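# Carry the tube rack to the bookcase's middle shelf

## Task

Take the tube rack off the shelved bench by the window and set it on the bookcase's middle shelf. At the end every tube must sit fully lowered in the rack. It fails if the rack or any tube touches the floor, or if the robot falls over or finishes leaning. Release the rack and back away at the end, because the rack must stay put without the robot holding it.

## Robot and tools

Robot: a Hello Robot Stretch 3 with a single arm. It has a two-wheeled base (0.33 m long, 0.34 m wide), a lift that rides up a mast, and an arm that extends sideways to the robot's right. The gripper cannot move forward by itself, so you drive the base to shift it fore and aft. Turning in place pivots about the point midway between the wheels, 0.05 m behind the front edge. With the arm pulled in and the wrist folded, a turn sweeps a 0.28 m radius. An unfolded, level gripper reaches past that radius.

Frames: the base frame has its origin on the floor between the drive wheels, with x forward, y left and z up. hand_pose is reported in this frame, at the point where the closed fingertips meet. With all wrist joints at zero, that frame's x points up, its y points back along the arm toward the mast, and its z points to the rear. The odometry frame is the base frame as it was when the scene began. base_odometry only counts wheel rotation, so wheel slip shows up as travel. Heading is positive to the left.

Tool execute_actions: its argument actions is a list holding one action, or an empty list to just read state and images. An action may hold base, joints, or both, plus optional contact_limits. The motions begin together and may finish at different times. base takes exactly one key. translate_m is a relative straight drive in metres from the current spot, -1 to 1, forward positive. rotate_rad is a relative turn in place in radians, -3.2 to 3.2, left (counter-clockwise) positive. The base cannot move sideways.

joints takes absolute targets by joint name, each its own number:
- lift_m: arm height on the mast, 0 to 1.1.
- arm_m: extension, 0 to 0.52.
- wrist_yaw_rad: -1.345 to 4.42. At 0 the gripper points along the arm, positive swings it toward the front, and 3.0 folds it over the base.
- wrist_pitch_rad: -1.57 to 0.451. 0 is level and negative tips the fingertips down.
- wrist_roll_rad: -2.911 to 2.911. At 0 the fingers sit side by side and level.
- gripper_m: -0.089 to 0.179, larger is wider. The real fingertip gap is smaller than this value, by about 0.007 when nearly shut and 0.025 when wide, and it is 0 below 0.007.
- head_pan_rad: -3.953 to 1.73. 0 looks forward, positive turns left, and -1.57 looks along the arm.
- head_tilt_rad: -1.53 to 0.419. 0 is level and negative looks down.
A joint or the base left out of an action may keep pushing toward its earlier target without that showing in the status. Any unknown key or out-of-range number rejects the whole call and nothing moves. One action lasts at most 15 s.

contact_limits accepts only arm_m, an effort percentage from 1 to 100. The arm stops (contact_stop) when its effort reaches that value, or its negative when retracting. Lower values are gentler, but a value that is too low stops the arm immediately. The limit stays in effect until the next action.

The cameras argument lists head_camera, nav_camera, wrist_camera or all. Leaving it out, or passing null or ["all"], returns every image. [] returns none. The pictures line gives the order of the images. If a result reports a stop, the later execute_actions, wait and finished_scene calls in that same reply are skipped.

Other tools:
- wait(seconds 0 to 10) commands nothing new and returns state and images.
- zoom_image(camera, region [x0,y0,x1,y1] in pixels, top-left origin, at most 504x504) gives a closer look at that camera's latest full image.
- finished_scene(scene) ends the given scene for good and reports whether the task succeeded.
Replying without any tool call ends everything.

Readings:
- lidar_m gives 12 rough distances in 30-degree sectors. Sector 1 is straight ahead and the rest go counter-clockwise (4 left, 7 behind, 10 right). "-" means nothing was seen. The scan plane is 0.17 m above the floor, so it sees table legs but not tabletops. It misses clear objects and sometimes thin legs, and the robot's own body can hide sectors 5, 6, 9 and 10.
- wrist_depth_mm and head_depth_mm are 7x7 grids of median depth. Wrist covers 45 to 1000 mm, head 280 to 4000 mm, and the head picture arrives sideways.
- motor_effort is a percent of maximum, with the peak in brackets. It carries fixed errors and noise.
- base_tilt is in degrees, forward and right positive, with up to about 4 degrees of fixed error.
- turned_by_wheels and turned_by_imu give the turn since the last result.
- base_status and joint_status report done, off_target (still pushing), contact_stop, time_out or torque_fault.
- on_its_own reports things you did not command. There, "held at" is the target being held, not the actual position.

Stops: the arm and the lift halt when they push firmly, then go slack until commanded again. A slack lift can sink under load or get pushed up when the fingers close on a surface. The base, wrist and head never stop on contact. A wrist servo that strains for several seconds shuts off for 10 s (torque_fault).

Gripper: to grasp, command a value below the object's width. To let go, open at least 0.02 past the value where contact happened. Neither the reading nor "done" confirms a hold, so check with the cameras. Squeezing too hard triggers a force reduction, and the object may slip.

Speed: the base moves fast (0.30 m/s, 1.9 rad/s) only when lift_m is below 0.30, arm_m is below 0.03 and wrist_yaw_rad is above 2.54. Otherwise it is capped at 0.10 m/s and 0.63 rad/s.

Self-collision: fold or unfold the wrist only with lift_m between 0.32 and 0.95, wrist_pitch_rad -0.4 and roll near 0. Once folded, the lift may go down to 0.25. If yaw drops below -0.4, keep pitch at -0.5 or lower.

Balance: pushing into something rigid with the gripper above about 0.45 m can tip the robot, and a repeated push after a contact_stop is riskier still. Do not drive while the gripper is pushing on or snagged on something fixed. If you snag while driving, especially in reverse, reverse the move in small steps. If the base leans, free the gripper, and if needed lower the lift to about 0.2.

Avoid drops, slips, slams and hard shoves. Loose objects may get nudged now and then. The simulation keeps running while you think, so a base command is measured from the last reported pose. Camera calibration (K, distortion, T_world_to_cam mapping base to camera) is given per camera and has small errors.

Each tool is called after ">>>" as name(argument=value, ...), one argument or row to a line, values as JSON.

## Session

>>> execute_actions(
  actions=[
    {"joints":{"head_tilt_rad":-0.35}},
  ],
  cameras=["head_camera","nav_camera"],
)

Scene clock: 0.77 s.
base_odometry: x=+0.000 y=+0.000 heading=+0.000 (m, m, rad; odometry frame)
turned_by_wheels: +0.000 (rad since the last result)
turned_by_imu: +0.000 (rad since the last result)
base_tilt: forward=+0.1 right=+2.8 (deg)
lidar_m: 1.40 2.11 1.40 1.31 1.70 2.46 1.90 2.16 1.75 1.73 1.95 1.65
head_depth_mm: 1718 1834 1925 1801 2089 1951 1538 / 1744 1863 1933 1827 2090 1958 1541 / 1755 1882 1963 1851 2119 1971 1548 / 1769 1893 1995 1884 2127 1988 1569 / 1799 1915 2009 1905 2166 1928 1564 / 1846 1942 2036 2153 2252 1936 1594 / 1861 1963 2073 2193 2318 2025 1588
base_status: not commanded
joint_positions: lift_m=+0.431 arm_m=+0.001 wrist_yaw_rad=+2.990 wrist_pitch_rad=-0.596 wrist_roll_rad=-0.002 gripper_m=+0.037 head_pan_rad=-0.005 head_tilt_rad=-0.345
joint_status: all done
motor_effort: left_wheel=+0(0) right_wheel=+0(0) lift_m=+21(22) arm_m=-1(0) wrist_yaw_rad=+0(0) wrist_pitch_rad=+4(4) wrist_roll_rad=+0(0) gripper_m=+0(1) head_pan_rad=+1(0) head_tilt_rad=-2(28) (%)
hand_pose: x=+0.0087 y=+0.0501 z=+0.4055 quat_wxyz=(+0.258, +0.689, +0.156, +0.659) (m; base frame)
wrist_depth_mm: - - - - - - - / - - - - - - - / - - - - - - 990 / 876 882 862 850 835 843 832 / 737 726 - 716 712 699 700 / 630 622 - 608 621 607 600 / 555 559 - - 542 535 531
pictures: head_camera (sideways: a quarter turn clockwise sets it upright), nav_camera (sideways: a quarter turn counterclockwise sets it upright)
camera_calibration (this result's frames):
head_camera: T_world_to_cam=[[-0.330557, 0.0465436, -0.942638, 1.25011], [-0.0366463, 0.997397, 0.0620983, -0.0745764], [0.943074, 0.0550712, -0.327991, 0.374557], [0, 0, 0, 1]] pos_world=[0.0572659, -0.00442984, 1.30589]
nav_camera: T_world_to_cam=[[0.274936, 0.0135534, 0.961367, -1.20606], [-0.0422182, -0.998766, 0.0261544, 0.0182766], [0.960535, -0.047778, -0.274024, 0.318993], [0, 0, 0, 1]] pos_world=[0.0259561, 0.049841, 1.2464]
Images, in order (width x height): head_camera 896x504, nav_camera 672x504.

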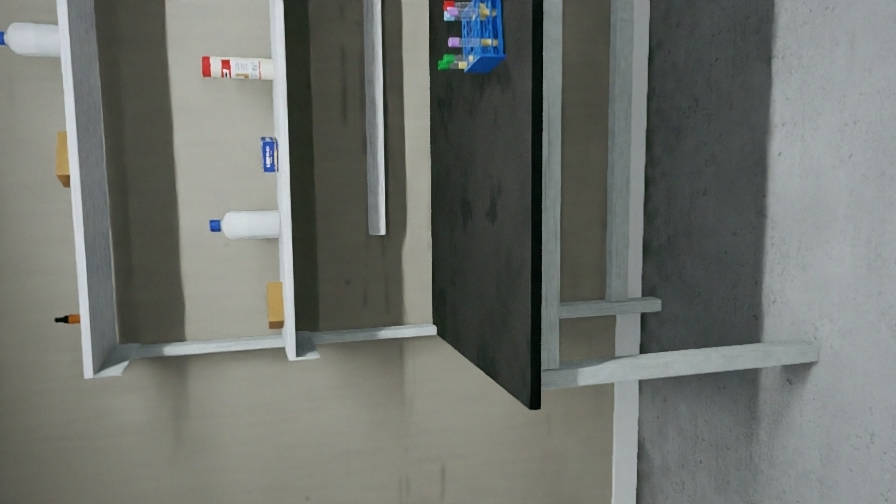

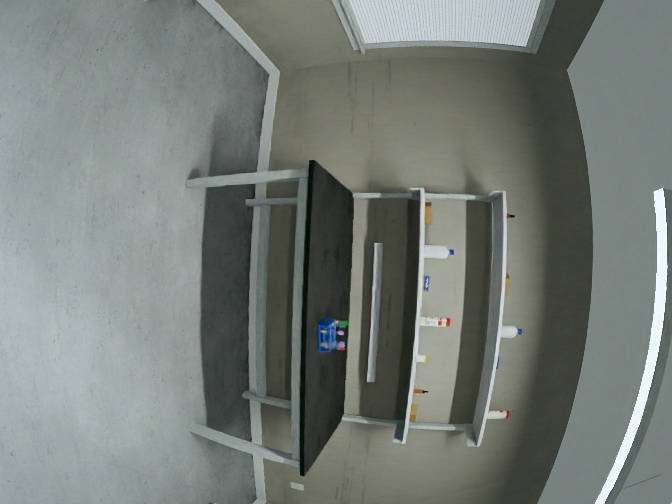

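>>> execute_actions(
  actions=[
    {"base":{"rotate_rad":-0.679},"joints":{"lift_m":0.28}},
  ],
  cameras=[],
)

>>> execute_actions(
  actions=[
    {"base":{"translate_m":1.0}},
  ],
  cameras=[],
)

>>> execute_actions(
  actions=[
    {"base":{"translate_m":0.195}},
  ],
  cameras=[],
)

>>> execute_actions(
  actions=[
    {"base":{"rotate_rad":2.25}},
  ],
  cameras=[],
)

>>> execute_actions(
  actions=[
    {"joints":{"lift_m":0.74,"wrist_pitch_rad":-0.12,"wrist_yaw_rad":1.57,"gripper_m":0.179,"head_pan_rad":-1.0,"head_tilt_rad":-0.8}},
  ],
  cameras=[],
)

>>> execute_actions(
  actions=[
    {"joints":{"arm_m":0.32}},
  ],
)

Scene clock: 5.60 s.
base_odometry: x=+0.000 y=+0.000 heading=-0.679 (m, m, rad; odometry frame)
turned_by_wheels: -0.679 (rad since the last result)
turned_by_imu: -0.678 (rad since the last result)
base_tilt: forward=+0.1 right=+2.7 (deg)
lidar_m: 1.65 1.98 1.39 1.46 1.31 1.62 2.10 1.90 2.16 1.83 1.73 1.76
head_depth_mm: 2369 2476 2586 2672 2408 1946 1542 / 2468 2575 2681 2845 2713 1960 1547 / 2280 2407 2505 2645 2575 1881 1553 / 2148 2240 2363 1891 2535 1988 1559 / 2005 2121 2161 1921 2343 1999 1576 / 1884 2000 2059 1943 2214 2013 1582 / 1813 1889 1972 1943 1438 2036 1586
base_status: done
joint_positions: lift_m=+0.280 arm_m=+0.001 wrist_yaw_rad=+2.990 wrist_pitch_rad=-0.598 wrist_roll_rad=-0.002 gripper_m=+0.037 head_pan_rad=-0.005 head_tilt_rad=-0.346
joint_status: all done
motor_effort: left_wheel=+4(10) right_wheel=-3(8) lift_m=+17(17) arm_m=-1(0) wrist_yaw_rad=+0(0) wrist_pitch_rad=+4(4) wrist_roll_rad=+0(0) gripper_m=+0(0) head_pan_rad=+0(0) head_tilt_rad=-2(3) (%)
hand_pose: x=+0.0087 y=+0.0499 z=+0.2548 quat_wxyz=(+0.259, +0.689, +0.157, +0.659) (m; base frame)
wrist_depth_mm: - - - - - - - / 989 - 996 982 986 950 921 / 780 778 780 747 738 731 728 / 627 620 608 604 605 601 588 / 522 526 - 548 512 504 503 / 462 - - - 445 436 434 / - - - - 388 384 382
pictures: none
No camera images: the call's "cameras" was empty. Leave "cameras" out to get every camera's image.

Scene clock: 10.53 s.
base_odometry: x=+0.778 y=-0.628 heading=-0.679 (m, m, rad; odometry frame)
turned_by_wheels: +0.000 (rad since the last result)
turned_by_imu: -0.001 (rad since the last result)
base_tilt: forward=+0.0 right=+2.7 (deg)
lidar_m: 0.65 1.16 1.18 1.12 1.87 2.02 2.84 2.82 1.79 1.22 1.13 1.15
head_depth_mm: 1597 1685 1777 1882 1988 1944 1537 / 1486 1560 1635 1736 1853 1882 1540 / 1387 1459 1529 1611 1704 1744 753 / 1306 1367 1428 1500 1583 838 696 / 1236 1283 1342 1404 1440 839 659 / 1164 1211 1180 1301 1177 847 661 / 1085 1139 1174 1238 1184 854 666
base_status: done
joint_positions: lift_m=+0.280 arm_m=+0.001 wrist_yaw_rad=+2.990 wrist_pitch_rad=-0.598 wrist_roll_rad=-0.002 gripper_m=+0.037 head_pan_rad=-0.005 head_tilt_rad=-0.347
joint_status: not commanded
motor_effort: left_wheel=+4(14) right_wheel=-3(6) lift_m=+18(18) arm_m=+0(0) wrist_yaw_rad=+1(0) wrist_pitch_rad=+4(4) wrist_roll_rad=+0(0) gripper_m=+1(0) head_pan_rad=+1(0) head_tilt_rad=-1(2) (%)
hand_pose: x=+0.0087 y=+0.0498 z=+0.2548 quat_wxyz=(+0.259, +0.689, +0.157, +0.659) (m; base frame)
wrist_depth_mm: - - - - - - 937 / 998 - - 965 986 951 950 / 790 773 761 758 740 731 720 / 627 622 625 616 597 597 592 / 526 521 - 546 517 504 505 / 462 - - - 444 434 434 / - - - - 384 384 384
pictures: none
No camera images: the call's "cameras" was empty. Leave "cameras" out to get every camera's image.

Scene clock: 12.97 s.
base_odometry: x=+0.930 y=-0.750 heading=-0.679 (m, m, rad; odometry frame)
turned_by_wheels: +0.000 (rad since the last result)
turned_by_imu: +0.000 (rad since the last result)
base_tilt: forward=+0.1 right=+2.7 (deg)
lidar_m: 0.45 1.00 1.02 1.31 1.16 2.18 2.98 2.90 1.61 1.09 1.01 1.02
head_depth_mm: 1388 1470 1558 1659 1760 1838 1536 / 1296 1364 1432 1522 1619 1712 1540 / 1211 1270 1333 1409 1485 1575 1547 / 1139 1193 1245 1305 1376 1461 655 / 1073 1121 1168 1226 1290 842 660 / 1016 1057 1083 1142 1185 847 662 / 958 977 964 1063 1107 852 665
base_status: done
joint_positions: lift_m=+0.280 arm_m=+0.001 wrist_yaw_rad=+2.990 wrist_pitch_rad=-0.598 wrist_roll_rad=-0.002 gripper_m=+0.037 head_pan_rad=-0.005 head_tilt_rad=-0.347
joint_status: not commanded
motor_effort: left_wheel=+3(15) right_wheel=-2(6) lift_m=+18(18) arm_m=+0(0) wrist_yaw_rad=+0(1) wrist_pitch_rad=+4(4) wrist_roll_rad=+0(0) gripper_m=+0(0) head_pan_rad=+1(0) head_tilt_rad=-1(1) (%)
hand_pose: x=+0.0087 y=+0.0498 z=+0.2547 quat_wxyz=(+0.259, +0.689, +0.157, +0.659) (m; base frame)
wrist_depth_mm: - - - - - 963 809 / - - 984 965 985 948 899 / 782 763 755 757 748 731 725 / 628 624 612 610 605 603 595 / 526 524 - 542 503 502 502 / 464 - - - 443 439 431 / - - - - 385 385 383
pictures: none
No camera images: the call's "cameras" was empty. Leave "cameras" out to get every camera's image.

Scene clock: 15.53 s.
base_odometry: x=+0.930 y=-0.750 heading=+1.571 (m, m, rad; odometry frame)
turned_by_wheels: +2.250 (rad since the last result)
turned_by_imu: +2.243 (rad since the last result)
base_tilt: forward=+0.2 right=+2.7 (deg)
lidar_m: 2.00 2.26 3.01 2.89 1.55 1.09 1.01 0.47 0.45 1.00 1.07 1.16
head_depth_mm: 1901 1997 2088 2208 2308 1946 1538 / 1914 2017 2109 2227 2346 1956 1538 / 1942 2036 2134 2253 2384 1975 1557 / 1973 2061 2153 2267 2354 1968 1562 / 1972 2082 2181 2266 2381 1999 1566 / 2012 2110 2210 2278 2407 2001 1578 / 2033 2141 2212 2289 2345 2020 1589
base_status: done
joint_positions: lift_m=+0.280 arm_m=+0.001 wrist_yaw_rad=+2.990 wrist_pitch_rad=-0.598 wrist_roll_rad=-0.002 gripper_m=+0.037 head_pan_rad=-0.005 head_tilt_rad=-0.347
joint_status: not commanded
motor_effort: left_wheel=-3(9) right_wheel=+2(10) lift_m=+18(18) arm_m=-1(1) wrist_yaw_rad=+1(1) wrist_pitch_rad=+4(4) wrist_roll_rad=+0(0) gripper_m=+1(1) head_pan_rad=+0(0) head_tilt_rad=-1(2) (%)
hand_pose: x=+0.0087 y=+0.0498 z=+0.2547 quat_wxyz=(+0.259, +0.689, +0.157, +0.659) (m; base frame)
wrist_depth_mm: - - - - - - - / - - - 960 968 942 949 / 769 768 760 762 738 718 723 / 631 616 617 607 601 595 588 / 530 522 - 548 512 504 503 / 470 - - - 444 437 433 / - - - - 386 384 380
pictures: none
No camera images: the call's "cameras" was empty. Leave "cameras" out to get every camera's image.

Scene clock: 20.53 s.
base_odometry: x=+0.930 y=-0.750 heading=+1.571 (m, m, rad; odometry frame)
turned_by_wheels: +0.000 (rad since the last result)
turned_by_imu: +0.001 (rad since the last result)
base_tilt: forward=+0.1 right=+2.8 (deg)
lidar_m: 2.00 2.27 3.00 2.89 1.55 1.09 1.01 0.47 0.45 1.00 1.06 1.16
head_depth_mm: 998 1114 948 756 630 561 1152 / 1063 1176 961 763 632 1250 1178 / 1131 1243 969 728 638 1326 1208 / 1217 1302 981 750 677 1311 1184 / 1337 1345 993 782 1499 1352 1173 / 1426 1365 1000 791 1583 1350 1185 / 1598 1751 1011 875 1589 1366 1185
base_status: not commanded
joint_positions: lift_m=+0.740 arm_m=+0.001 wrist_yaw_rad=+1.572 wrist_pitch_rad=-0.141 wrist_roll_rad=-0.002 gripper_m=+0.179 head_pan_rad=-0.993 head_tilt_rad=-0.790
joint_status: all done
motor_effort: left_wheel=-3(3) right_wheel=+2(3) lift_m=+24(25) arm_m=-1(1) wrist_yaw_rad=-3(3) wrist_pitch_rad=+6(7) wrist_roll_rad=+0(0) gripper_m=+1(83) head_pan_rad=-4(50) head_tilt_rad=-5(37) (%)
hand_pose: x=+0.2289 y=-0.1458 z=+0.8186 quat_wxyz=(+0.535, +0.534, -0.462, +0.464) (m; base frame)
wrist_depth_mm: - - - - - - - / - - - - - - - / - - - - - - - / - - - - - 510 496 / - - - - - 474 319 / - - - - - - 246 / - - - - - - -
pictures: none
No camera images: the call's "cameras" was empty. Leave "cameras" out to get every camera's image.

Scene clock: 24.10 s.
base_odometry: x=+0.930 y=-0.750 heading=+1.571 (m, m, rad; odometry frame)
turned_by_wheels: +0.000 (rad since the last result)
turned_by_imu: +0.000 (rad since the last result)
base_tilt: forward=+0.0 right=+2.8 (deg)
lidar_m: 2.00 2.26 3.00 2.89 1.55 1.09 1.01 0.47 0.45 1.00 1.07 1.16
head_depth_mm: 1001 1109 947 765 615 561 1148 / 1062 1170 958 760 625 1248 1157 / 1128 1245 970 726 629 1325 1163 / 1222 1304 984 751 676 1335 1170 / 1337 1345 991 781 1495 1343 1179 / 1426 1372 998 792 1583 1355 1180 / 1610 1760 1011 875 1594 1365 1187
base_status: not commanded
joint_positions: lift_m=+0.740 arm_m=+0.320 wrist_yaw_rad=+1.570 wrist_pitch_rad=-0.141 wrist_roll_rad=-0.002 gripper_m=+0.179 head_pan_rad=-0.993 head_tilt_rad=-0.790
joint_status: all done
motor_effort: left_wheel=-3(4) right_wheel=+3(2) lift_m=+24(25) arm_m=+2(5) wrist_yaw_rad=+0(3) wrist_pitch_rad=+6(6) wrist_roll_rad=+0(0) gripper_m=+1(0) head_pan_rad=-3(4) head_tilt_rad=-5(6) (%)
hand_pose: x=+0.2289 y=-0.4649 z=+0.8186 quat_wxyz=(+0.535, +0.533, -0.463, +0.464) (m; base frame)
wrist_depth_mm: - - - - - - 880 / - - - - - - 887 / - - - - 316 - 834 / - - - 538 328 506 491 / - - 367 331 217 221 314 / - - 246 242 223 225 246 / - 202 192 190 188 186 174
pictures: head_camera (sideways: a quarter turn clockwise sets it upright), nav_camera (sideways: a quarter turn counterclockwise sets it upright), wrist_camera
camera_calibration (this result's frames):
head_camera: T_world_to_cam=[[-0.347005, 0.614353, -0.708631, 0.945078], [0.829294, 0.553879, 0.074097, -0.0954397], [0.438017, -0.561951, -0.701678, 0.863834], [0, 0, 0, 1]] pos_world=[0.0287205, -0.0423168, 1.28292]
nav_camera: T_world_to_cam=[[0.373927, -0.546143, 0.749604, -0.930467], [-0.848931, -0.527027, 0.039496, 0.00584749], [0.373491, -0.651131, -0.660707, 0.825717], [0, 0, 0, 1]] pos_world=[0.0444931, 0.0325635, 1.24281]
wrist_camera: T_world_to_cam=[[-0.0200109, -0.999506, -0.0242153, -0.442145], [-0.259776, 0.0285862, -0.965246, 0.904134], [0.965461, -0.0130249, -0.26022, 0.147028], [0, 0, 0, 1]] pos_world=[0.084075, -0.465857, 0.900264]
Images, in order (width x height): head_camera 896x504, nav_camera 672x504, wrist_camera 644x364.

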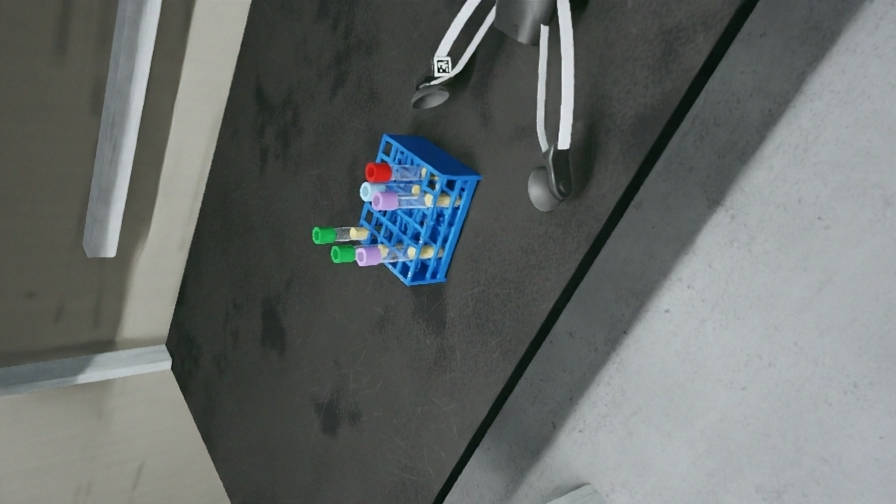

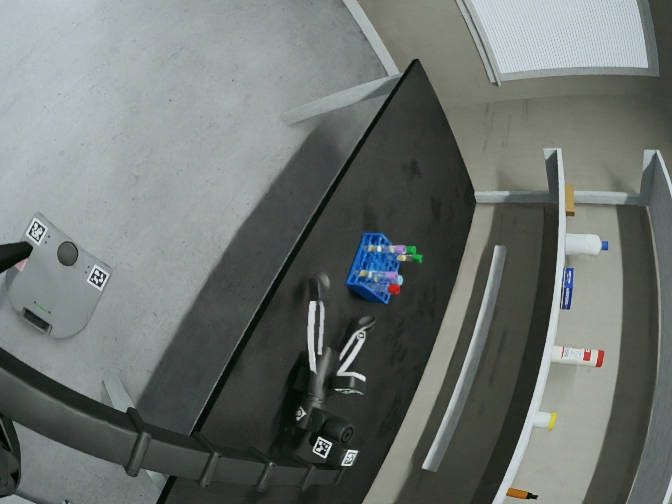

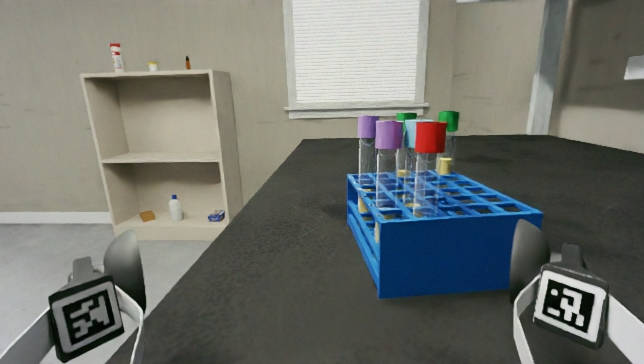

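>>> execute_actions(
  actions=[
    {"base":{"translate_m":-0.03}},
  ],
  cameras=[],
)

>>> execute_actions(
  actions=[
    {"joints":{"arm_m":0.407,"lift_m":0.715}},
  ],
  cameras=["wrist_camera"],
)

>>> execute_actions(
  actions=[
    {"base":{"translate_m":0.16}},
  ],
  cameras=["wrist_camera"],
)

Scene clock: 25.47 s.
base_odometry: x=+0.930 y=-0.780 heading=+1.571 (m, m, rad; odometry frame)
turned_by_wheels: +0.000 (rad since the last result)
turned_by_imu: +0.000 (rad since the last result)
base_tilt: forward=-0.1 right=+2.8 (deg)
lidar_m: 2.04 2.29 3.01 2.88 1.53 1.06 0.98 1.03 0.43 1.00 1.06 1.19
head_depth_mm: 995 1106 950 765 615 561 1152 / 1058 1174 960 761 624 1245 1158 / 1125 1242 967 745 630 1333 1162 / 1210 1302 976 752 674 1336 1166 / 1336 1346 989 780 1504 1345 1177 / 1405 1364 1004 790 1589 1352 1181 / 1598 1751 1010 850 1603 1367 1186
base_status: done
joint_positions: lift_m=+0.740 arm_m=+0.320 wrist_yaw_rad=+1.570 wrist_pitch_rad=-0.141 wrist_roll_rad=-0.002 gripper_m=+0.179 head_pan_rad=-0.993 head_tilt_rad=-0.790
joint_status: not commanded
motor_effort: left_wheel=-3(9) right_wheel=+3(3) lift_m=+25(26) arm_m=+2(2) wrist_yaw_rad=+0(0) wrist_pitch_rad=+6(6) wrist_roll_rad=+0(0) gripper_m=+0(1) head_pan_rad=-3(3) head_tilt_rad=-6(6) (%)
hand_pose: x=+0.2289 y=-0.4649 z=+0.8186 quat_wxyz=(+0.535, +0.533, -0.463, +0.464) (m; base frame)
wrist_depth_mm: - - - - - - 864 / - - - - - - 865 / - - - - 794 - 824 / - - - 483 309 512 491 / - - 366 331 247 256 318 / - - 245 243 239 236 245 / - 195 192 190 188 186 174
pictures: none
No camera images: the call's "cameras" was empty. Leave "cameras" out to get every camera's image.

Scene clock: 27.33 s.
base_odometry: x=+0.930 y=-0.780 heading=+1.571 (m, m, rad; odometry frame)
turned_by_wheels: +0.000 (rad since the last result)
turned_by_imu: +0.000 (rad since the last result)
base_tilt: forward=+0.0 right=+2.8 (deg)
lidar_m: 2.03 2.28 3.02 2.88 1.53 1.06 0.98 1.02 0.43 1.00 1.06 1.18
head_depth_mm: 994 1113 948 745 621 561 1154 / 1055 1169 956 763 625 1247 1156 / 1129 1245 971 744 638 1325 1162 / 1208 1301 977 753 676 1340 1169 / 1335 1343 990 778 1496 1349 1175 / 1405 1361 1002 791 1586 1352 1180 / 1602 1745 1014 848 1596 1359 1190
base_status: not commanded
joint_positions: lift_m=+0.715 arm_m=+0.407 wrist_yaw_rad=+1.570 wrist_pitch_rad=-0.141 wrist_roll_rad=-0.002 gripper_m=+0.179 head_pan_rad=-0.993 head_tilt_rad=-0.790
joint_status: all done
motor_effort: left_wheel=-3(2) right_wheel=+3(3) lift_m=+18(25) arm_m=+2(2) wrist_yaw_rad=+0(1) wrist_pitch_rad=+6(6) wrist_roll_rad=+0(0) gripper_m=+1(0) head_pan_rad=-3(3) head_tilt_rad=-6(5) (%)
hand_pose: x=+0.2289 y=-0.5519 z=+0.7940 quat_wxyz=(+0.535, +0.533, -0.463, +0.464) (m; base frame)
wrist_depth_mm: - - - - - - 769 / - - - - - - 724 / - - - - - 973 721 / - - 406 242 344 411 400 / - 287 261 246 251 274 260 / 220 203 201 198 195 193 199 / - 159 158 156 154 152 142
pictures: wrist_camera
camera_calibration (this result's frames):
wrist_camera: T_world_to_cam=[[-0.0200158, -0.999506, -0.0242155, -0.529697], [-0.259772, 0.0285876, -0.965247, 0.8829], [0.965463, -0.0130297, -0.260216, 0.139493], [0, 0, 0, 1]] pos_world=[0.0840749, -0.552858, 0.875688]
Images, in order (width x height): wrist_camera 644x364.

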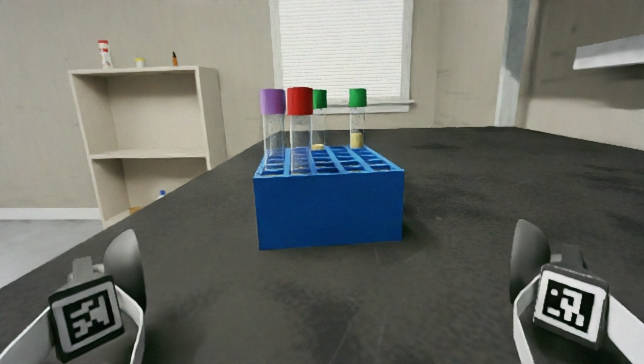

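Scene clock: 29.93 s.
base_odometry: x=+0.930 y=-0.620 heading=+1.571 (m, m, rad; odometry frame)
turned_by_wheels: +0.000 (rad since the last result)
turned_by_imu: -0.001 (rad since the last result)
base_tilt: forward=+0.0 right=+2.9 (deg)
lidar_m: 1.87 2.05 3.32 2.90 1.63 1.21 1.14 0.55 1.04 1.01 1.07 1.03
head_depth_mm: 1005 1111 950 716 621 562 1154 / 1069 1177 957 685 627 1272 1154 / 1139 1250 968 727 638 1331 1163 / 1250 1320 978 772 692 1337 1170 / 1301 1336 988 780 1502 1345 1178 / 1468 1617 1000 811 1582 1354 1177 / 1621 1888 1009 875 1491 1369 1187
base_status: done
joint_positions: lift_m=+0.715 arm_m=+0.407 wrist_yaw_rad=+1.569 wrist_pitch_rad=-0.141 wrist_roll_rad=-0.002 gripper_m=+0.179 head_pan_rad=-0.993 head_tilt_rad=-0.790
joint_status: not commanded
motor_effort: left_wheel=-4(8) right_wheel=+3(7) lift_m=+18(18) arm_m=+2(2) wrist_yaw_rad=+1(1) wrist_pitch_rad=+6(6) wrist_roll_rad=+0(0) gripper_m=-1(0) head_pan_rad=-4(4) head_tilt_rad=-5(5) (%)
hand_pose: x=+0.2289 y=-0.5522 z=+0.7940 quat_wxyz=(+0.535, +0.533, -0.463, +0.464) (m; base frame)
wrist_depth_mm: - - - - - - 768 / - - 103 - - - 770 / - - 101 858 - 891 730 / - - 455 218 379 414 402 / - 307 151 158 142 266 258 / 228 107 111 104 97 96 200 / - 90 91 94 97 100 142
pictures: wrist_camera
camera_calibration (this result's frames):
wrist_camera: T_world_to_cam=[[-0.021108, -0.999484, -0.0242152, -0.529729], [-0.25974, 0.0288712, -0.965247, 0.883058], [0.965448, -0.0140848, -0.260216, 0.13891], [0, 0, 0, 1]] pos_world=[0.0840736, -0.552994, 0.875688]
Images, in order (width x height): wrist_camera 644x364.

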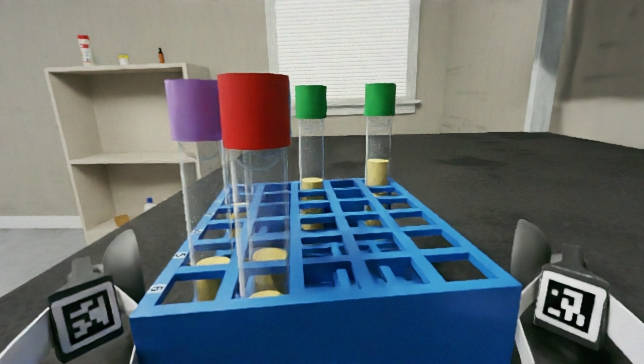

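>>> execute_actions(
  actions=[
    {"joints":{"lift_m":0.85}},
  ],
  cameras=[],
)

>>> execute_actions(
  actions=[
    {"base":{"translate_m":0.075},"joints":{"arm_m":0.448,"gripper_m":0.0}},
  ],
  cameras=["wrist_camera","head_camera"],
)

>>> execute_actions(
  actions=[
    {"joints":{"lift_m":0.8}},
  ],
  cameras=["wrist_camera","head_camera"],
)

Scene clock: 32.23 s.
base_odometry: x=+0.930 y=-0.620 heading=+1.571 (m, m, rad; odometry frame)
turned_by_wheels: +0.000 (rad since the last result)
turned_by_imu: +0.000 (rad since the last result)
base_tilt: forward=-0.1 right=+2.8 (deg)
lidar_m: 1.87 2.06 3.33 2.90 1.63 1.21 1.14 0.55 1.03 1.01 1.07 1.04
head_depth_mm: 1007 1111 918 714 628 562 1149 / 1072 1176 963 682 633 1267 1157 / 1143 1243 971 725 640 1331 1163 / 1248 1319 978 775 692 1342 1167 / 1305 1349 986 782 1501 1351 1172 / 1472 1632 999 811 1582 1351 1181 / 1604 1885 1007 874 1483 1360 1186
base_status: not commanded
joint_positions: lift_m=+0.850 arm_m=+0.407 wrist_yaw_rad=+1.569 wrist_pitch_rad=-0.141 wrist_roll_rad=-0.002 gripper_m=+0.179 head_pan_rad=-0.993 head_tilt_rad=-0.790
joint_status: all done
motor_effort: left_wheel=-3(3) right_wheel=+3(3) lift_m=+25(26) arm_m=+2(1) wrist_yaw_rad=+1(1) wrist_pitch_rad=+6(6) wrist_roll_rad=+0(0) gripper_m=+0(0) head_pan_rad=-4(3) head_tilt_rad=-6(6) (%)
hand_pose: x=+0.2289 y=-0.5522 z=+0.9286 quat_wxyz=(+0.535, +0.533, -0.463, +0.464) (m; base frame)
wrist_depth_mm: - - - - - 823 765 / - - - - - - 768 / - - - - - - 774 / - - - 985 938 914 736 / - - - 604 598 604 568 / - - 443 435 413 425 447 / - - 333 342 339 334 314
pictures: none
No camera images: the call's "cameras" was empty. Leave "cameras" out to get every camera's image.

Scene clock: 34.50 s.
base_odometry: x=+0.930 y=-0.545 heading=+1.571 (m, m, rad; odometry frame)
turned_by_wheels: +0.000 (rad since the last result)
turned_by_imu: +0.000 (rad since the last result)
base_tilt: forward=+0.1 right=+2.6 (deg)
lidar_m: 1.79 1.98 2.94 2.92 1.68 1.28 1.22 0.61 1.04 1.02 1.07 0.97
head_depth_mm: 1010 1113 979 687 629 573 1155 / 1073 1179 961 699 633 1272 1158 / 1160 1241 971 768 651 1325 1165 / 1236 1312 981 777 691 1333 1169 / 1349 1462 988 781 1506 1344 1176 / 1483 1678 1002 812 1593 1347 1179 / 1618 1908 1007 878 1413 1360 1184
base_status: done
joint_positions: lift_m=+0.850 arm_m=+0.448 wrist_yaw_rad=+1.569 wrist_pitch_rad=-0.141 wrist_roll_rad=-0.002 gripper_m=+0.000 head_pan_rad=-0.993 head_tilt_rad=-0.790
joint_status: all done
motor_effort: left_wheel=-3(1) right_wheel=+2(8) lift_m=+25(26) arm_m=+2(0) wrist_yaw_rad=+1(1) wrist_pitch_rad=+6(6) wrist_roll_rad=+0(0) gripper_m=-3(85) head_pan_rad=-4(3) head_tilt_rad=-5(5) (%)
hand_pose: x=+0.2289 y=-0.5931 z=+0.9286 quat_wxyz=(+0.535, +0.533, -0.463, +0.464) (m; base frame)
wrist_depth_mm: - - - - - 742 726 / - - - - - - 731 / - - - - - - 724 / - - - - - 835 728 / - - 669 675 600 584 569 / - - 445 - 441 424 421 / - 367 347 344 337 336 332
pictures: head_camera (sideways: a quarter turn clockwise sets it upright), wrist_camera
camera_calibration (this result's frames):
head_camera: T_world_to_cam=[[-0.347016, 0.61437, -0.70861, 0.945051], [0.829295, 0.553876, 0.0740973, -0.0954401], [0.438006, -0.561934, -0.701699, 0.863861], [0, 0, 0, 1]] pos_world=[0.0287202, -0.0423163, 1.28292]
wrist_camera: T_world_to_cam=[[-0.0211076, -0.999484, -0.0242151, -0.567432], [-0.25974, 0.0288709, -0.965247, 1.01413], [0.965448, -0.0140844, -0.260216, 0.17335], [0, 0, 0, 1]] pos_world=[0.0840736, -0.593976, 1.01025]
Images, in order (width x height): head_camera 896x504, wrist_camera 644x364.

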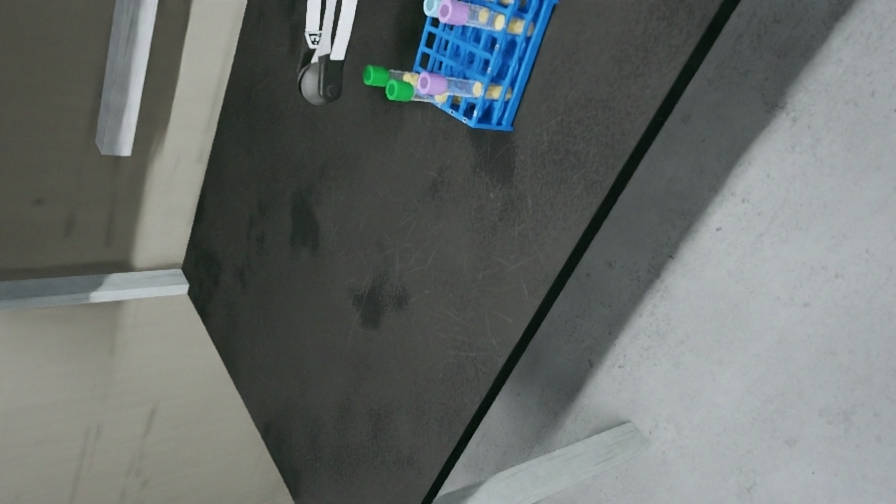

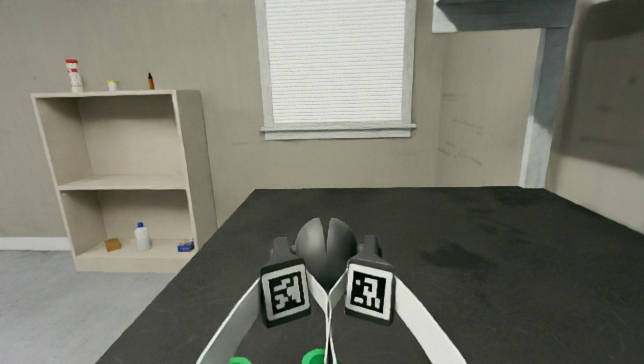

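Scene clock: 36.17 s.
base_odometry: x=+0.930 y=-0.545 heading=+1.571 (m, m, rad; odometry frame)
turned_by_wheels: +0.000 (rad since the last result)
turned_by_imu: +0.000 (rad since the last result)
base_tilt: forward=-0.1 right=+2.6 (deg)
lidar_m: 1.79 1.98 2.94 2.92 1.69 1.28 1.21 0.61 1.04 1.02 1.08 0.97
head_depth_mm: 1010 1112 982 692 629 572 1152 / 1077 1174 991 710 633 1273 1156 / 1154 1243 969 769 652 1329 1157 / 1235 1314 981 775 691 1336 1172 / 1350 1457 989 783 1504 1346 1170 / 1482 1674 1001 810 1581 1346 1176 / 1627 1908 1009 878 1414 1361 1188
base_status: not commanded
joint_positions: lift_m=+0.800 arm_m=+0.448 wrist_yaw_rad=+1.570 wrist_pitch_rad=-0.113 wrist_roll_rad=-0.002 gripper_m=+0.000 head_pan_rad=-0.993 head_tilt_rad=-0.790
joint_status: all done
motor_effort: left_wheel=-2(3) right_wheel=+1(3) lift_m=+17(19) arm_m=+1(2) wrist_yaw_rad=+0(1) wrist_pitch_rad=-2(11) wrist_roll_rad=+0(0) gripper_m=-2(2) head_pan_rad=-4(4) head_tilt_rad=-5(5) (%)
hand_pose: x=+0.2305 y=-0.5929 z=+0.8861 quat_wxyz=(+0.529, +0.527, -0.470, +0.471) (m; base frame)
wrist_depth_mm: - - - - - 991 734 / - - - - - - 715 / - - - - - - 721 / - - - 903 874 828 690 / - - 536 574 516 502 492 / - 433 379 - 376 364 355 / - 296 269 265 285 281 279
pictures: head_camera (sideways: a quarter turn clockwise sets it upright), wrist_camera
camera_calibration (this result's frames):
head_camera: T_world_to_cam=[[-0.347018, 0.614373, -0.708607, 0.945047], [0.829295, 0.553876, 0.0740974, -0.0954402], [0.438004, -0.561931, -0.701702, 0.863865], [0, 0, 0, 1]] pos_world=[0.0287201, -0.0423163, 1.28291]
wrist_camera: T_world_to_cam=[[-0.0195498, -0.999502, -0.0247602, -0.568102], [-0.232572, 0.0286318, -0.972158, 0.973262], [0.972383, -0.013247, -0.233016, 0.135568], [0, 0, 0, 1]] pos_world=[0.083423, -0.59389, 0.963688]
Images, in order (width x height): head_camera 896x504, wrist_camera 644x364.

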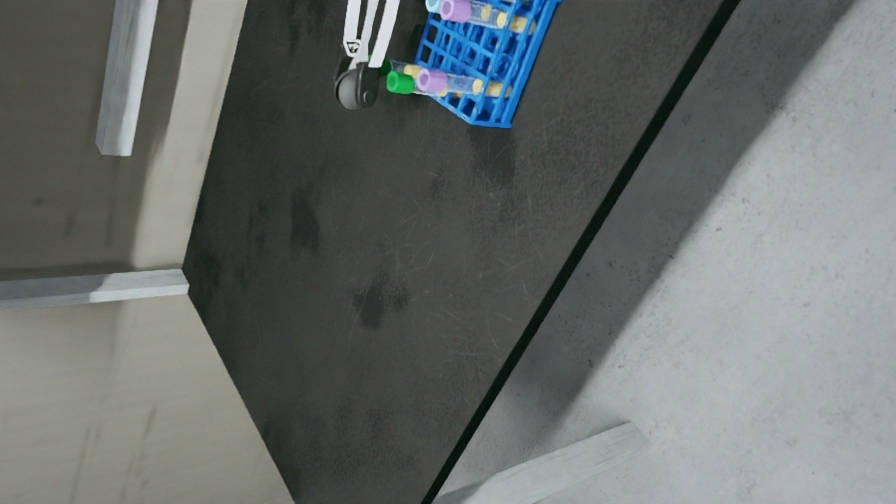

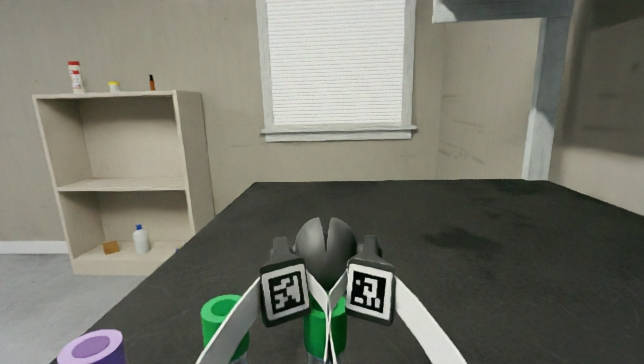

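Slightly overshot; redo 2.5 cm back.

>>> execute_actions(
  actions=[
    {"joints":{"lift_m":0.84}},
  ],
  cameras=[],
)

>>> execute_actions(
  actions=[
    {"base":{"translate_m":-0.03}},
  ],
  cameras=[],
)

>>> execute_actions(
  actions=[
    {"joints":{"lift_m":0.79}},
  ],
  cameras=["head_camera"],
)

>>> execute_actions(
  actions=[
    {"joints":{"lift_m":0.84}},
  ],
  cameras=[],
)

>>> execute_actions(
  actions=[
    {"base":{"translate_m":-0.05},"joints":{"arm_m":0.407,"gripper_m":0.179}},
  ],
  cameras=[],
)

>>> execute_actions(
  actions=[
    {"joints":{"lift_m":0.715}},
  ],
  cameras=["wrist_camera"],
)

Scene clock: 37.50 s.
base_odometry: x=+0.930 y=-0.545 heading=+1.571 (m, m, rad; odometry frame)
turned_by_wheels: +0.000 (rad since the last result)
turned_by_imu: +0.000 (rad since the last result)
base_tilt: forward=+0.0 right=+2.7 (deg)
lidar_m: 1.80 1.98 2.93 2.91 1.68 1.28 1.21 0.61 1.04 1.02 1.08 0.97
head_depth_mm: 1008 1117 988 694 629 573 1156 / 1077 1180 959 710 633 1268 1157 / 1159 1249 970 768 653 1329 1164 / 1235 1320 975 773 691 1343 1167 / 1346 1462 992 782 1503 1350 1174 / 1473 1675 1000 812 1593 1353 1181 / 1617 1902 1011 876 1408 1363 1192
base_status: not commanded
joint_positions: lift_m=+0.840 arm_m=+0.448 wrist_yaw_rad=+1.570 wrist_pitch_rad=-0.138 wrist_roll_rad=-0.002 gripper_m=+0.000 head_pan_rad=-0.993 head_tilt_rad=-0.790
joint_status: all done
motor_effort: left_wheel=-2(2) right_wheel=+2(2) lift_m=+25(26) arm_m=+1(2) wrist_yaw_rad=+0(1) wrist_pitch_rad=+5(5) wrist_roll_rad=+0(0) gripper_m=-2(2) head_pan_rad=-3(3) head_tilt_rad=-5(5) (%)
hand_pose: x=+0.2292 y=-0.5929 z=+0.9195 quat_wxyz=(+0.534, +0.533, -0.464, +0.465) (m; base frame)
wrist_depth_mm: - - - - - 748 727 / - - - - - - 728 / - - - - - - 731 / - - - - - 832 731 / - - 600 641 579 567 557 / - - 432 - 426 407 410 / - 340 334 330 326 324 321
pictures: none
No camera images: the call's "cameras" was empty. Leave "cameras" out to get every camera's image.

Scene clock: 38.67 s.
base_odometry: x=+0.930 y=-0.575 heading=+1.571 (m, m, rad; odometry frame)
turned_by_wheels: +0.000 (rad since the last result)
turned_by_imu: +0.000 (rad since the last result)
base_tilt: forward=+0.1 right=+2.7 (deg)
lidar_m: 1.83 2.00 3.26 2.91 1.67 1.25 1.19 0.59 1.03 1.02 1.08 1.00
head_depth_mm: 1007 1111 988 658 628 573 1152 / 1075 1182 962 697 634 1269 1160 / 1151 1247 969 770 639 1328 1162 / 1244 1323 978 775 691 1338 1169 / 1321 1324 990 783 1506 1347 1170 / 1469 1658 998 813 1588 1353 1179 / 1622 1900 1009 876 1466 1357 1185
base_status: done
joint_positions: lift_m=+0.840 arm_m=+0.448 wrist_yaw_rad=+1.570 wrist_pitch_rad=-0.138 wrist_roll_rad=-0.002 gripper_m=+0.000 head_pan_rad=-0.993 head_tilt_rad=-0.790
joint_status: not commanded
motor_effort: left_wheel=-3(9) right_wheel=+2(4) lift_m=+25(25) arm_m=+1(2) wrist_yaw_rad=+0(0) wrist_pitch_rad=+5(5) wrist_roll_rad=+0(0) gripper_m=-3(3) head_pan_rad=-3(3) head_tilt_rad=-5(5) (%)
hand_pose: x=+0.2292 y=-0.5929 z=+0.9195 quat_wxyz=(+0.534, +0.533, -0.464, +0.465) (m; base frame)
wrist_depth_mm: - - - - - 782 717 / - - - - - - 716 / - - - - - - 726 / - - - - - 868 724 / - - 607 634 577 562 553 / - - 434 - 424 411 405 / - 341 323 318 327 324 321
pictures: none
No camera images: the call's "cameras" was empty. Leave "cameras" out to get every camera's image.

Scene clock: 40.03 s.
base_odometry: x=+0.930 y=-0.575 heading=+1.571 (m, m, rad; odometry frame)
turned_by_wheels: +0.000 (rad since the last result)
turned_by_imu: +0.000 (rad since the last result)
base_tilt: forward=-0.1 right=+2.7 (deg)
lidar_m: 1.83 2.00 3.24 2.91 1.66 1.25 1.18 0.59 1.04 1.01 1.08 1.00
head_depth_mm: 1011 1113 984 691 628 572 1155 / 1072 1182 992 684 632 1275 1159 / 1146 1251 969 771 638 1327 1164 / 1249 1321 978 775 691 1340 1168 / 1326 1324 990 781 1505 1347 1177 / 1476 1670 1001 813 1594 1353 1181 / 1613 1891 1014 876 1477 1367 1185
base_status: not commanded
joint_positions: lift_m=+0.794 arm_m=+0.448 wrist_yaw_rad=+1.570 wrist_pitch_rad=-0.049 wrist_roll_rad=-0.002 gripper_m=+0.000 head_pan_rad=-0.993 head_tilt_rad=-0.790
joint_status: lift_m contact_stop (moved -0.046 of -0.050)
on_its_own: lift_m is slack since a contact_stop, until your next command for it; wrist_pitch_rad is at rest, and its effort (-21) is outside its rest range (-20 to +32)
motor_effort: left_wheel=-6(6) right_wheel=+8(8) lift_m=+20(16) arm_m=+1(2) wrist_yaw_rad=+0(1) wrist_pitch_rad=-21(24) wrist_roll_rad=+0(0) gripper_m=-3(2) head_pan_rad=-4(3) head_tilt_rad=-5(5) (%)
hand_pose: x=+0.2334 y=-0.5929 z=+0.8959 quat_wxyz=(+0.513, +0.511, -0.487, +0.488) (m; base frame)
wrist_depth_mm: - - - - - 788 681 / - - - - - - 714 / - - - - - - 731 / - - - - - 929 721 / - - 755 714 621 605 592 / - - 434 - 432 406 404 / - 297 320 303 312 310 308
pictures: head_camera (sideways: a quarter turn clockwise sets it upright)
camera_calibration (this result's frames):
head_camera: T_world_to_cam=[[-0.34703, 0.614392, -0.708585, 0.945018], [0.829297, 0.553874, 0.0740977, -0.0954406], [0.437992, -0.561913, -0.701724, 0.863895], [0, 0, 0, 1]] pos_world=[0.0287198, -0.0423158, 1.28291]
Images, in order (width x height): head_camera 896x504.

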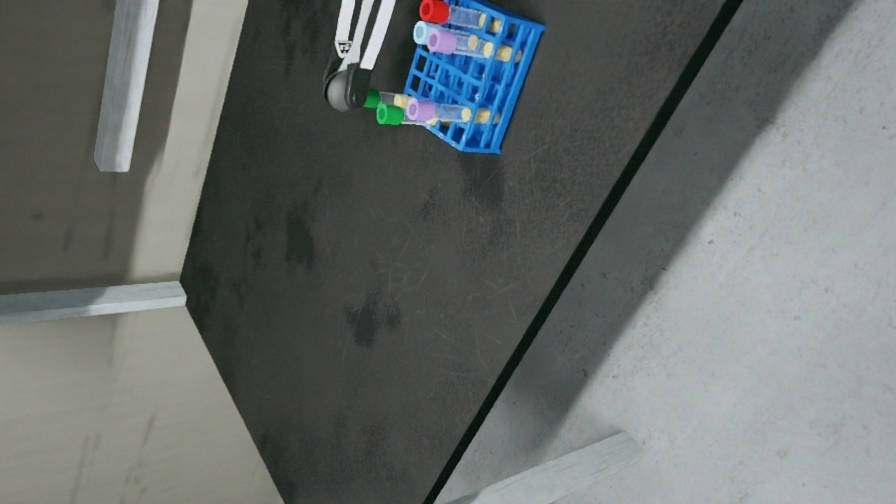

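not run: a stop came earlier in this reply.

not run: a stop came earlier in this reply.

not run: a stop came earlier in this reply.

>>> execute_actions(
  actions=[
    {"joints":{"lift_m":0.84}},
  ],
  cameras=[],
)

>>> execute_actions(
  actions=[
    {"base":{"translate_m":-0.05},"joints":{"arm_m":0.407,"gripper_m":0.179}},
  ],
  cameras=[],
)

>>> execute_actions(
  actions=[
    {"joints":{"lift_m":0.715}},
  ],
  cameras=["wrist_camera"],
)

Scene clock: 41.43 s.
base_odometry: x=+0.930 y=-0.575 heading=+1.571 (m, m, rad; odometry frame)
turned_by_wheels: +0.000 (rad since the last result)
turned_by_imu: +0.000 (rad since the last result)
base_tilt: forward=+0.1 right=+2.9 (deg)
lidar_m: 1.83 2.01 3.24 2.92 1.66 1.25 1.19 0.58 1.04 1.02 1.08 1.00
head_depth_mm: 1008 1113 986 691 630 573 1150 / 1073 1175 962 696 632 1272 1161 / 1148 1242 972 767 639 1324 1159 / 1251 1318 977 776 691 1335 1165 / 1323 1326 989 782 1506 1343 1176 / 1474 1665 997 810 1585 1352 1184 / 1610 1905 1012 877 1462 1365 1184
base_status: not commanded
joint_positions: lift_m=+0.840 arm_m=+0.448 wrist_yaw_rad=+1.570 wrist_pitch_rad=-0.137 wrist_roll_rad=-0.002 gripper_m=+0.000 head_pan_rad=-0.993 head_tilt_rad=-0.790
joint_status: all done
motor_effort: left_wheel=-3(7) right_wheel=+3(8) lift_m=+25(23) arm_m=+2(2) wrist_yaw_rad=+0(0) wrist_pitch_rad=+5(20) wrist_roll_rad=+0(0) gripper_m=-1(2) head_pan_rad=-3(3) head_tilt_rad=-5(5) (%)
hand_pose: x=+0.2292 y=-0.5929 z=+0.9196 quat_wxyz=(+0.534, +0.532, -0.464, +0.465) (m; base frame)
wrist_depth_mm: - - - - - 778 724 / - - - - - - 729 / - - - - - - 720 / - - - - - 880 722 / - - 600 639 575 555 554 / - - 427 - 426 410 409 / - 341 321 315 327 321 319
pictures: none
No camera images: the call's "cameras" was empty. Leave "cameras" out to get every camera's image.

Scene clock: 43.70 s.
base_odometry: x=+0.930 y=-0.625 heading=+1.571 (m, m, rad; odometry frame)
turned_by_wheels: +0.000 (rad since the last result)
turned_by_imu: +0.000 (rad since the last result)
base_tilt: forward=+0.0 right=+2.7 (deg)
lidar_m: 1.88 2.06 3.35 2.90 1.63 1.20 1.13 0.54 1.03 1.01 1.08 1.04
head_depth_mm: 1006 1108 919 712 628 562 1154 / 1069 1177 958 684 634 1265 1161 / 1140 1246 972 724 638 1329 1162 / 1250 1316 979 776 691 1335 1169 / 1303 1336 989 781 1509 1348 1177 / 1469 1629 997 810 1587 1351 1182 / 1611 1886 1012 873 1486 1359 1189
base_status: done
joint_positions: lift_m=+0.840 arm_m=+0.407 wrist_yaw_rad=+1.570 wrist_pitch_rad=-0.138 wrist_roll_rad=-0.002 gripper_m=+0.179 head_pan_rad=-0.993 head_tilt_rad=-0.790
joint_status: all done
motor_effort: left_wheel=-2(8) right_wheel=+2(5) lift_m=+25(25) arm_m=-3(1) wrist_yaw_rad=+0(0) wrist_pitch_rad=+5(5) wrist_roll_rad=+0(0) gripper_m=+0(83) head_pan_rad=-3(3) head_tilt_rad=-6(5) (%)
hand_pose: x=+0.2292 y=-0.5525 z=+0.9195 quat_wxyz=(+0.534, +0.533, -0.464, +0.465) (m; base frame)
wrist_depth_mm: - - - - - 835 768 / - - - - - - 770 / - - - - - - 770 / - - - 958 920 896 729 / - - 708 585 579 585 551 / - - 426 401 394 416 428 / - 371 322 251 314 324 302
pictures: none
No camera images: the call's "cameras" was empty. Leave "cameras" out to get every camera's image.

Scene clock: 45.67 s.
base_odometry: x=+0.930 y=-0.625 heading=+1.571 (m, m, rad; odometry frame)
turned_by_wheels: +0.000 (rad since the last result)
turned_by_imu: +0.000 (rad since the last result)
base_tilt: forward=+0.0 right=+2.9 (deg)
lidar_m: 1.88 2.06 3.34 2.90 1.63 1.20 1.14 0.55 1.03 1.01 1.07 1.05
head_depth_mm: 1005 1113 949 713 621 561 1148 / 1067 1178 959 697 624 1269 1156 / 1135 1245 965 715 639 1327 1164 / 1242 1311 978 775 691 1337 1167 / 1299 1340 989 782 1501 1337 1176 / 1473 1628 1003 811 1588 1358 1182 / 1619 1885 1009 872 1498 1363 1186
base_status: not commanded
joint_positions: lift_m=+0.715 arm_m=+0.407 wrist_yaw_rad=+1.569 wrist_pitch_rad=-0.137 wrist_roll_rad=-0.004 gripper_m=+0.179 head_pan_rad=-0.993 head_tilt_rad=-0.790
joint_status: all done
motor_effort: left_wheel=-3(2) right_wheel=+2(3) lift_m=+18(20) arm_m=-3(2) wrist_yaw_rad=+1(1) wrist_pitch_rad=+5(6) wrist_roll_rad=+1(1) gripper_m=+0(0) head_pan_rad=-3(3) head_tilt_rad=-6(5) (%)
hand_pose: x=+0.2292 y=-0.5527 z=+0.7950 quat_wxyz=(+0.535, +0.532, -0.464, +0.465) (m; base frame)
wrist_depth_mm: - - - - - - 771 / - - 104 - - - 772 / - - 87 890 - 884 742 / - - 461 220 385 424 411 / - 310 153 155 145 267 263 / 235 109 113 105 98 97 202 / - 92 93 95 98 101 144
pictures: wrist_camera
camera_calibration (this result's frames):
wrist_camera: T_world_to_cam=[[-0.0207839, -0.99953, -0.0225525, -0.53163], [-0.255759, 0.0271223, -0.96636, 0.883139], [0.966517, -0.0143168, -0.256202, 0.135371], [0, 0, 0, 1]] pos_world=[0.0839833, -0.553395, 0.876123]
Images, in order (width x height): wrist_camera 644x364.

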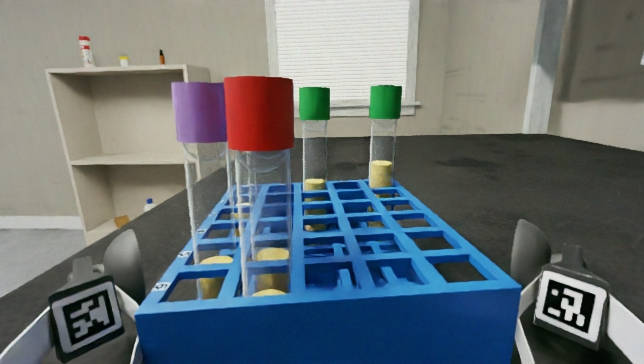

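>>> execute_actions(
  actions=[
    {"joints":{"gripper_m":0.085}},
  ],
  cameras=[],
)

>>> execute_actions(
  actions=[
    {"joints":{"lift_m":0.76,"wrist_pitch_rad":-0.04,"head_pan_rad":0.3,"head_tilt_rad":-0.45}},
  ],
  cameras=[],
)

>>> execute_actions(
  actions=[
    {"joints":{"arm_m":0.001}},
  ],
  cameras=["head_camera","wrist_camera"],
)

Scene clock: 47.27 s.
base_odometry: x=+0.930 y=-0.625 heading=+1.571 (m, m, rad; odometry frame)
turned_by_wheels: +0.000 (rad since the last result)
turned_by_imu: +0.000 (rad since the last result)
base_tilt: forward=+0.0 right=+2.8 (deg)
lidar_m: 1.88 2.05 3.33 2.89 1.63 1.21 1.14 0.54 1.03 1.01 1.07 1.04
head_depth_mm: 1004 1114 948 757 628 561 1152 / 1069 1174 957 681 633 1267 1155 / 1139 1245 967 708 639 1329 1162 / 1251 1314 981 775 692 1339 1165 / 1300 1345 991 781 1505 1343 1174 / 1469 1625 1001 814 1585 1357 1178 / 1610 1893 1011 874 1494 1359 1189
base_status: not commanded
joint_positions: lift_m=+0.715 arm_m=+0.407 wrist_yaw_rad=+1.568 wrist_pitch_rad=-0.123 wrist_roll_rad=-0.009 gripper_m=+0.086 head_pan_rad=-0.993 head_tilt_rad=-0.790
joint_status: all done
motor_effort: left_wheel=-4(4) right_wheel=+4(4) lift_m=+18(18) arm_m=-2(3) wrist_yaw_rad=+3(4) wrist_pitch_rad=+1(5) wrist_roll_rad=+4(5) gripper_m=-20(94) head_pan_rad=-4(4) head_tilt_rad=-6(5) (%)
hand_pose: x=+0.2300 y=-0.5530 z=+0.7985 quat_wxyz=(+0.533, +0.527, -0.466, +0.470) (m; base frame)
wrist_depth_mm: - - - - - - 779 / - - - - - - 758 / - - - 223 - 970 730 / - - 491 240 472 468 449 / - 328 160 156 155 282 278 / 229 228 105 113 124 134 202 / 175 158 107 116 131 153 159
pictures: none
No camera images: the call's "cameras" was empty. Leave "cameras" out to get every camera's image.

Scene clock: 48.50 s.
base_odometry: x=+0.930 y=-0.625 heading=+1.571 (m, m, rad; odometry frame)
turned_by_wheels: +0.000 (rad since the last result)
turned_by_imu: +0.000 (rad since the last result)
base_tilt: forward=+0.1 right=+2.7 (deg)
lidar_m: 1.87 2.06 3.33 2.91 1.63 1.21 1.14 0.54 1.03 1.01 1.07 1.04
head_depth_mm: 1764 1868 1980 2125 2205 1697 1392 / 1829 1920 2049 2144 2106 1712 1401 / 1897 1992 2134 2258 2155 1727 1403 / 1947 2073 2224 2439 2263 1746 1410 / 2050 2189 2225 2544 2293 1750 1415 / 2141 2295 2481 2695 2285 1761 1428 / 2232 2416 2648 2817 2323 1763 1439
base_status: not commanded
joint_positions: lift_m=+0.760 arm_m=+0.407 wrist_yaw_rad=+1.568 wrist_pitch_rad=-0.083 wrist_roll_rad=-0.009 gripper_m=+0.086 head_pan_rad=+0.293 head_tilt_rad=-0.458
joint_status: all done
motor_effort: left_wheel=-3(4) right_wheel=+2(4) lift_m=+27(28) arm_m=-2(3) wrist_yaw_rad=+2(3) wrist_pitch_rad=+13(12) wrist_roll_rad=+4(4) gripper_m=-18(20) head_pan_rad=+4(48) head_tilt_rad=+5(32) (%)
hand_pose: x=+0.2320 y=-0.5529 z=+0.8531 quat_wxyz=(+0.523, +0.518, -0.477, +0.480) (m; base frame)
wrist_depth_mm: - - - - - 862 775 / - - - - - - 777 / - - - - - - 770 / - - 209 699 793 769 693 / - - 465 455 446 455 433 / - - 109 116 127 - 304 / - 235 104 111 121 216 234
pictures: none
No camera images: the call's "cameras" was empty. Leave "cameras" out to get every camera's image.

Scene clock: 52.67 s.
base_odometry: x=+0.930 y=-0.625 heading=+1.571 (m, m, rad; odometry frame)
turned_by_wheels: +0.000 (rad since the last result)
turned_by_imu: +0.000 (rad since the last result)
base_tilt: forward=+0.0 right=+2.7 (deg)
lidar_m: 1.88 2.05 3.31 2.90 1.63 1.21 1.14 0.54 1.03 1.01 1.07 1.04
head_depth_mm: 1761 1863 1954 2124 2200 1707 1389 / 1825 1920 2052 2137 2115 1715 1404 / 1890 1994 2123 2257 2167 1722 1407 / 1965 2055 2234 2434 2263 1740 1413 / 2057 2179 2217 2540 2287 1757 1422 / 2141 2293 2501 2711 2298 1760 1428 / 2253 2421 2617 2817 2322 1774 1435
base_status: not commanded
joint_positions: lift_m=+0.760 arm_m=+0.001 wrist_yaw_rad=+1.570 wrist_pitch_rad=-0.084 wrist_roll_rad=-0.008 gripper_m=+0.086 head_pan_rad=+0.293 head_tilt_rad=-0.458
joint_status: all done
motor_effort: left_wheel=-3(3) right_wheel=+2(2) lift_m=+26(27) arm_m=-2(2) wrist_yaw_rad=+1(2) wrist_pitch_rad=+13(13) wrist_roll_rad=+4(3) gripper_m=-19(19) head_pan_rad=+4(4) head_tilt_rad=+5(4) (%)
hand_pose: x=+0.2319 y=-0.1467 z=+0.8528 quat_wxyz=(+0.523, +0.518, -0.476, +0.480) (m; base frame)
wrist_depth_mm: - - - - - - - / - - - - - - - / - - - - - - - / - - 207 - - 764 746 / - - - - 954 461 433 / - - 109 116 127 - 308 / - - 105 111 121 - 248
pictures: head_camera (sideways: a quarter turn clockwise sets it upright), wrist_camera
camera_calibration (this result's frames):
head_camera: T_world_to_cam=[[-0.429304, -0.082665, -0.899369, 1.19425], [-0.321072, 0.944722, 0.0664268, -0.0784673], [0.844163, 0.31728, -0.432114, 0.510662], [0, 0, 0, 1]] pos_world=[0.056421, 0.0108297, 1.29995]
wrist_camera: T_world_to_cam=[[-0.01892, -0.99963, -0.0195316, -0.127561], [-0.204402, 0.0229898, -0.978617, 0.92663], [0.978704, -0.0145231, -0.204761, 0.106595], [0, 0, 0, 1]] pos_world=[0.0826666, -0.147269, 0.926151]
Images, in order (width x height): head_camera 896x504, wrist_camera 644x364.

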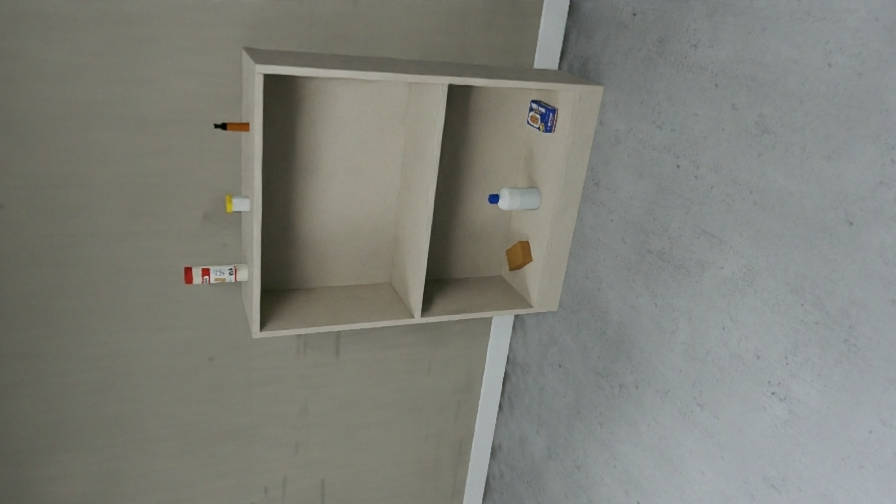

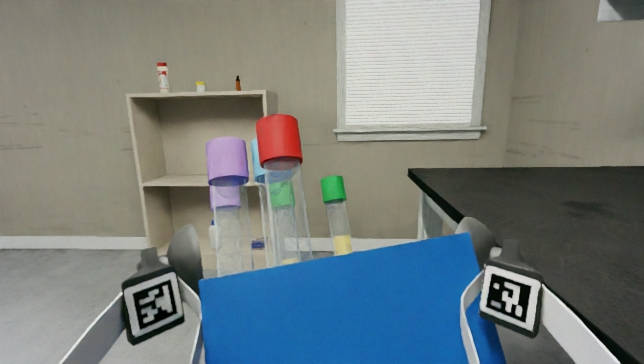

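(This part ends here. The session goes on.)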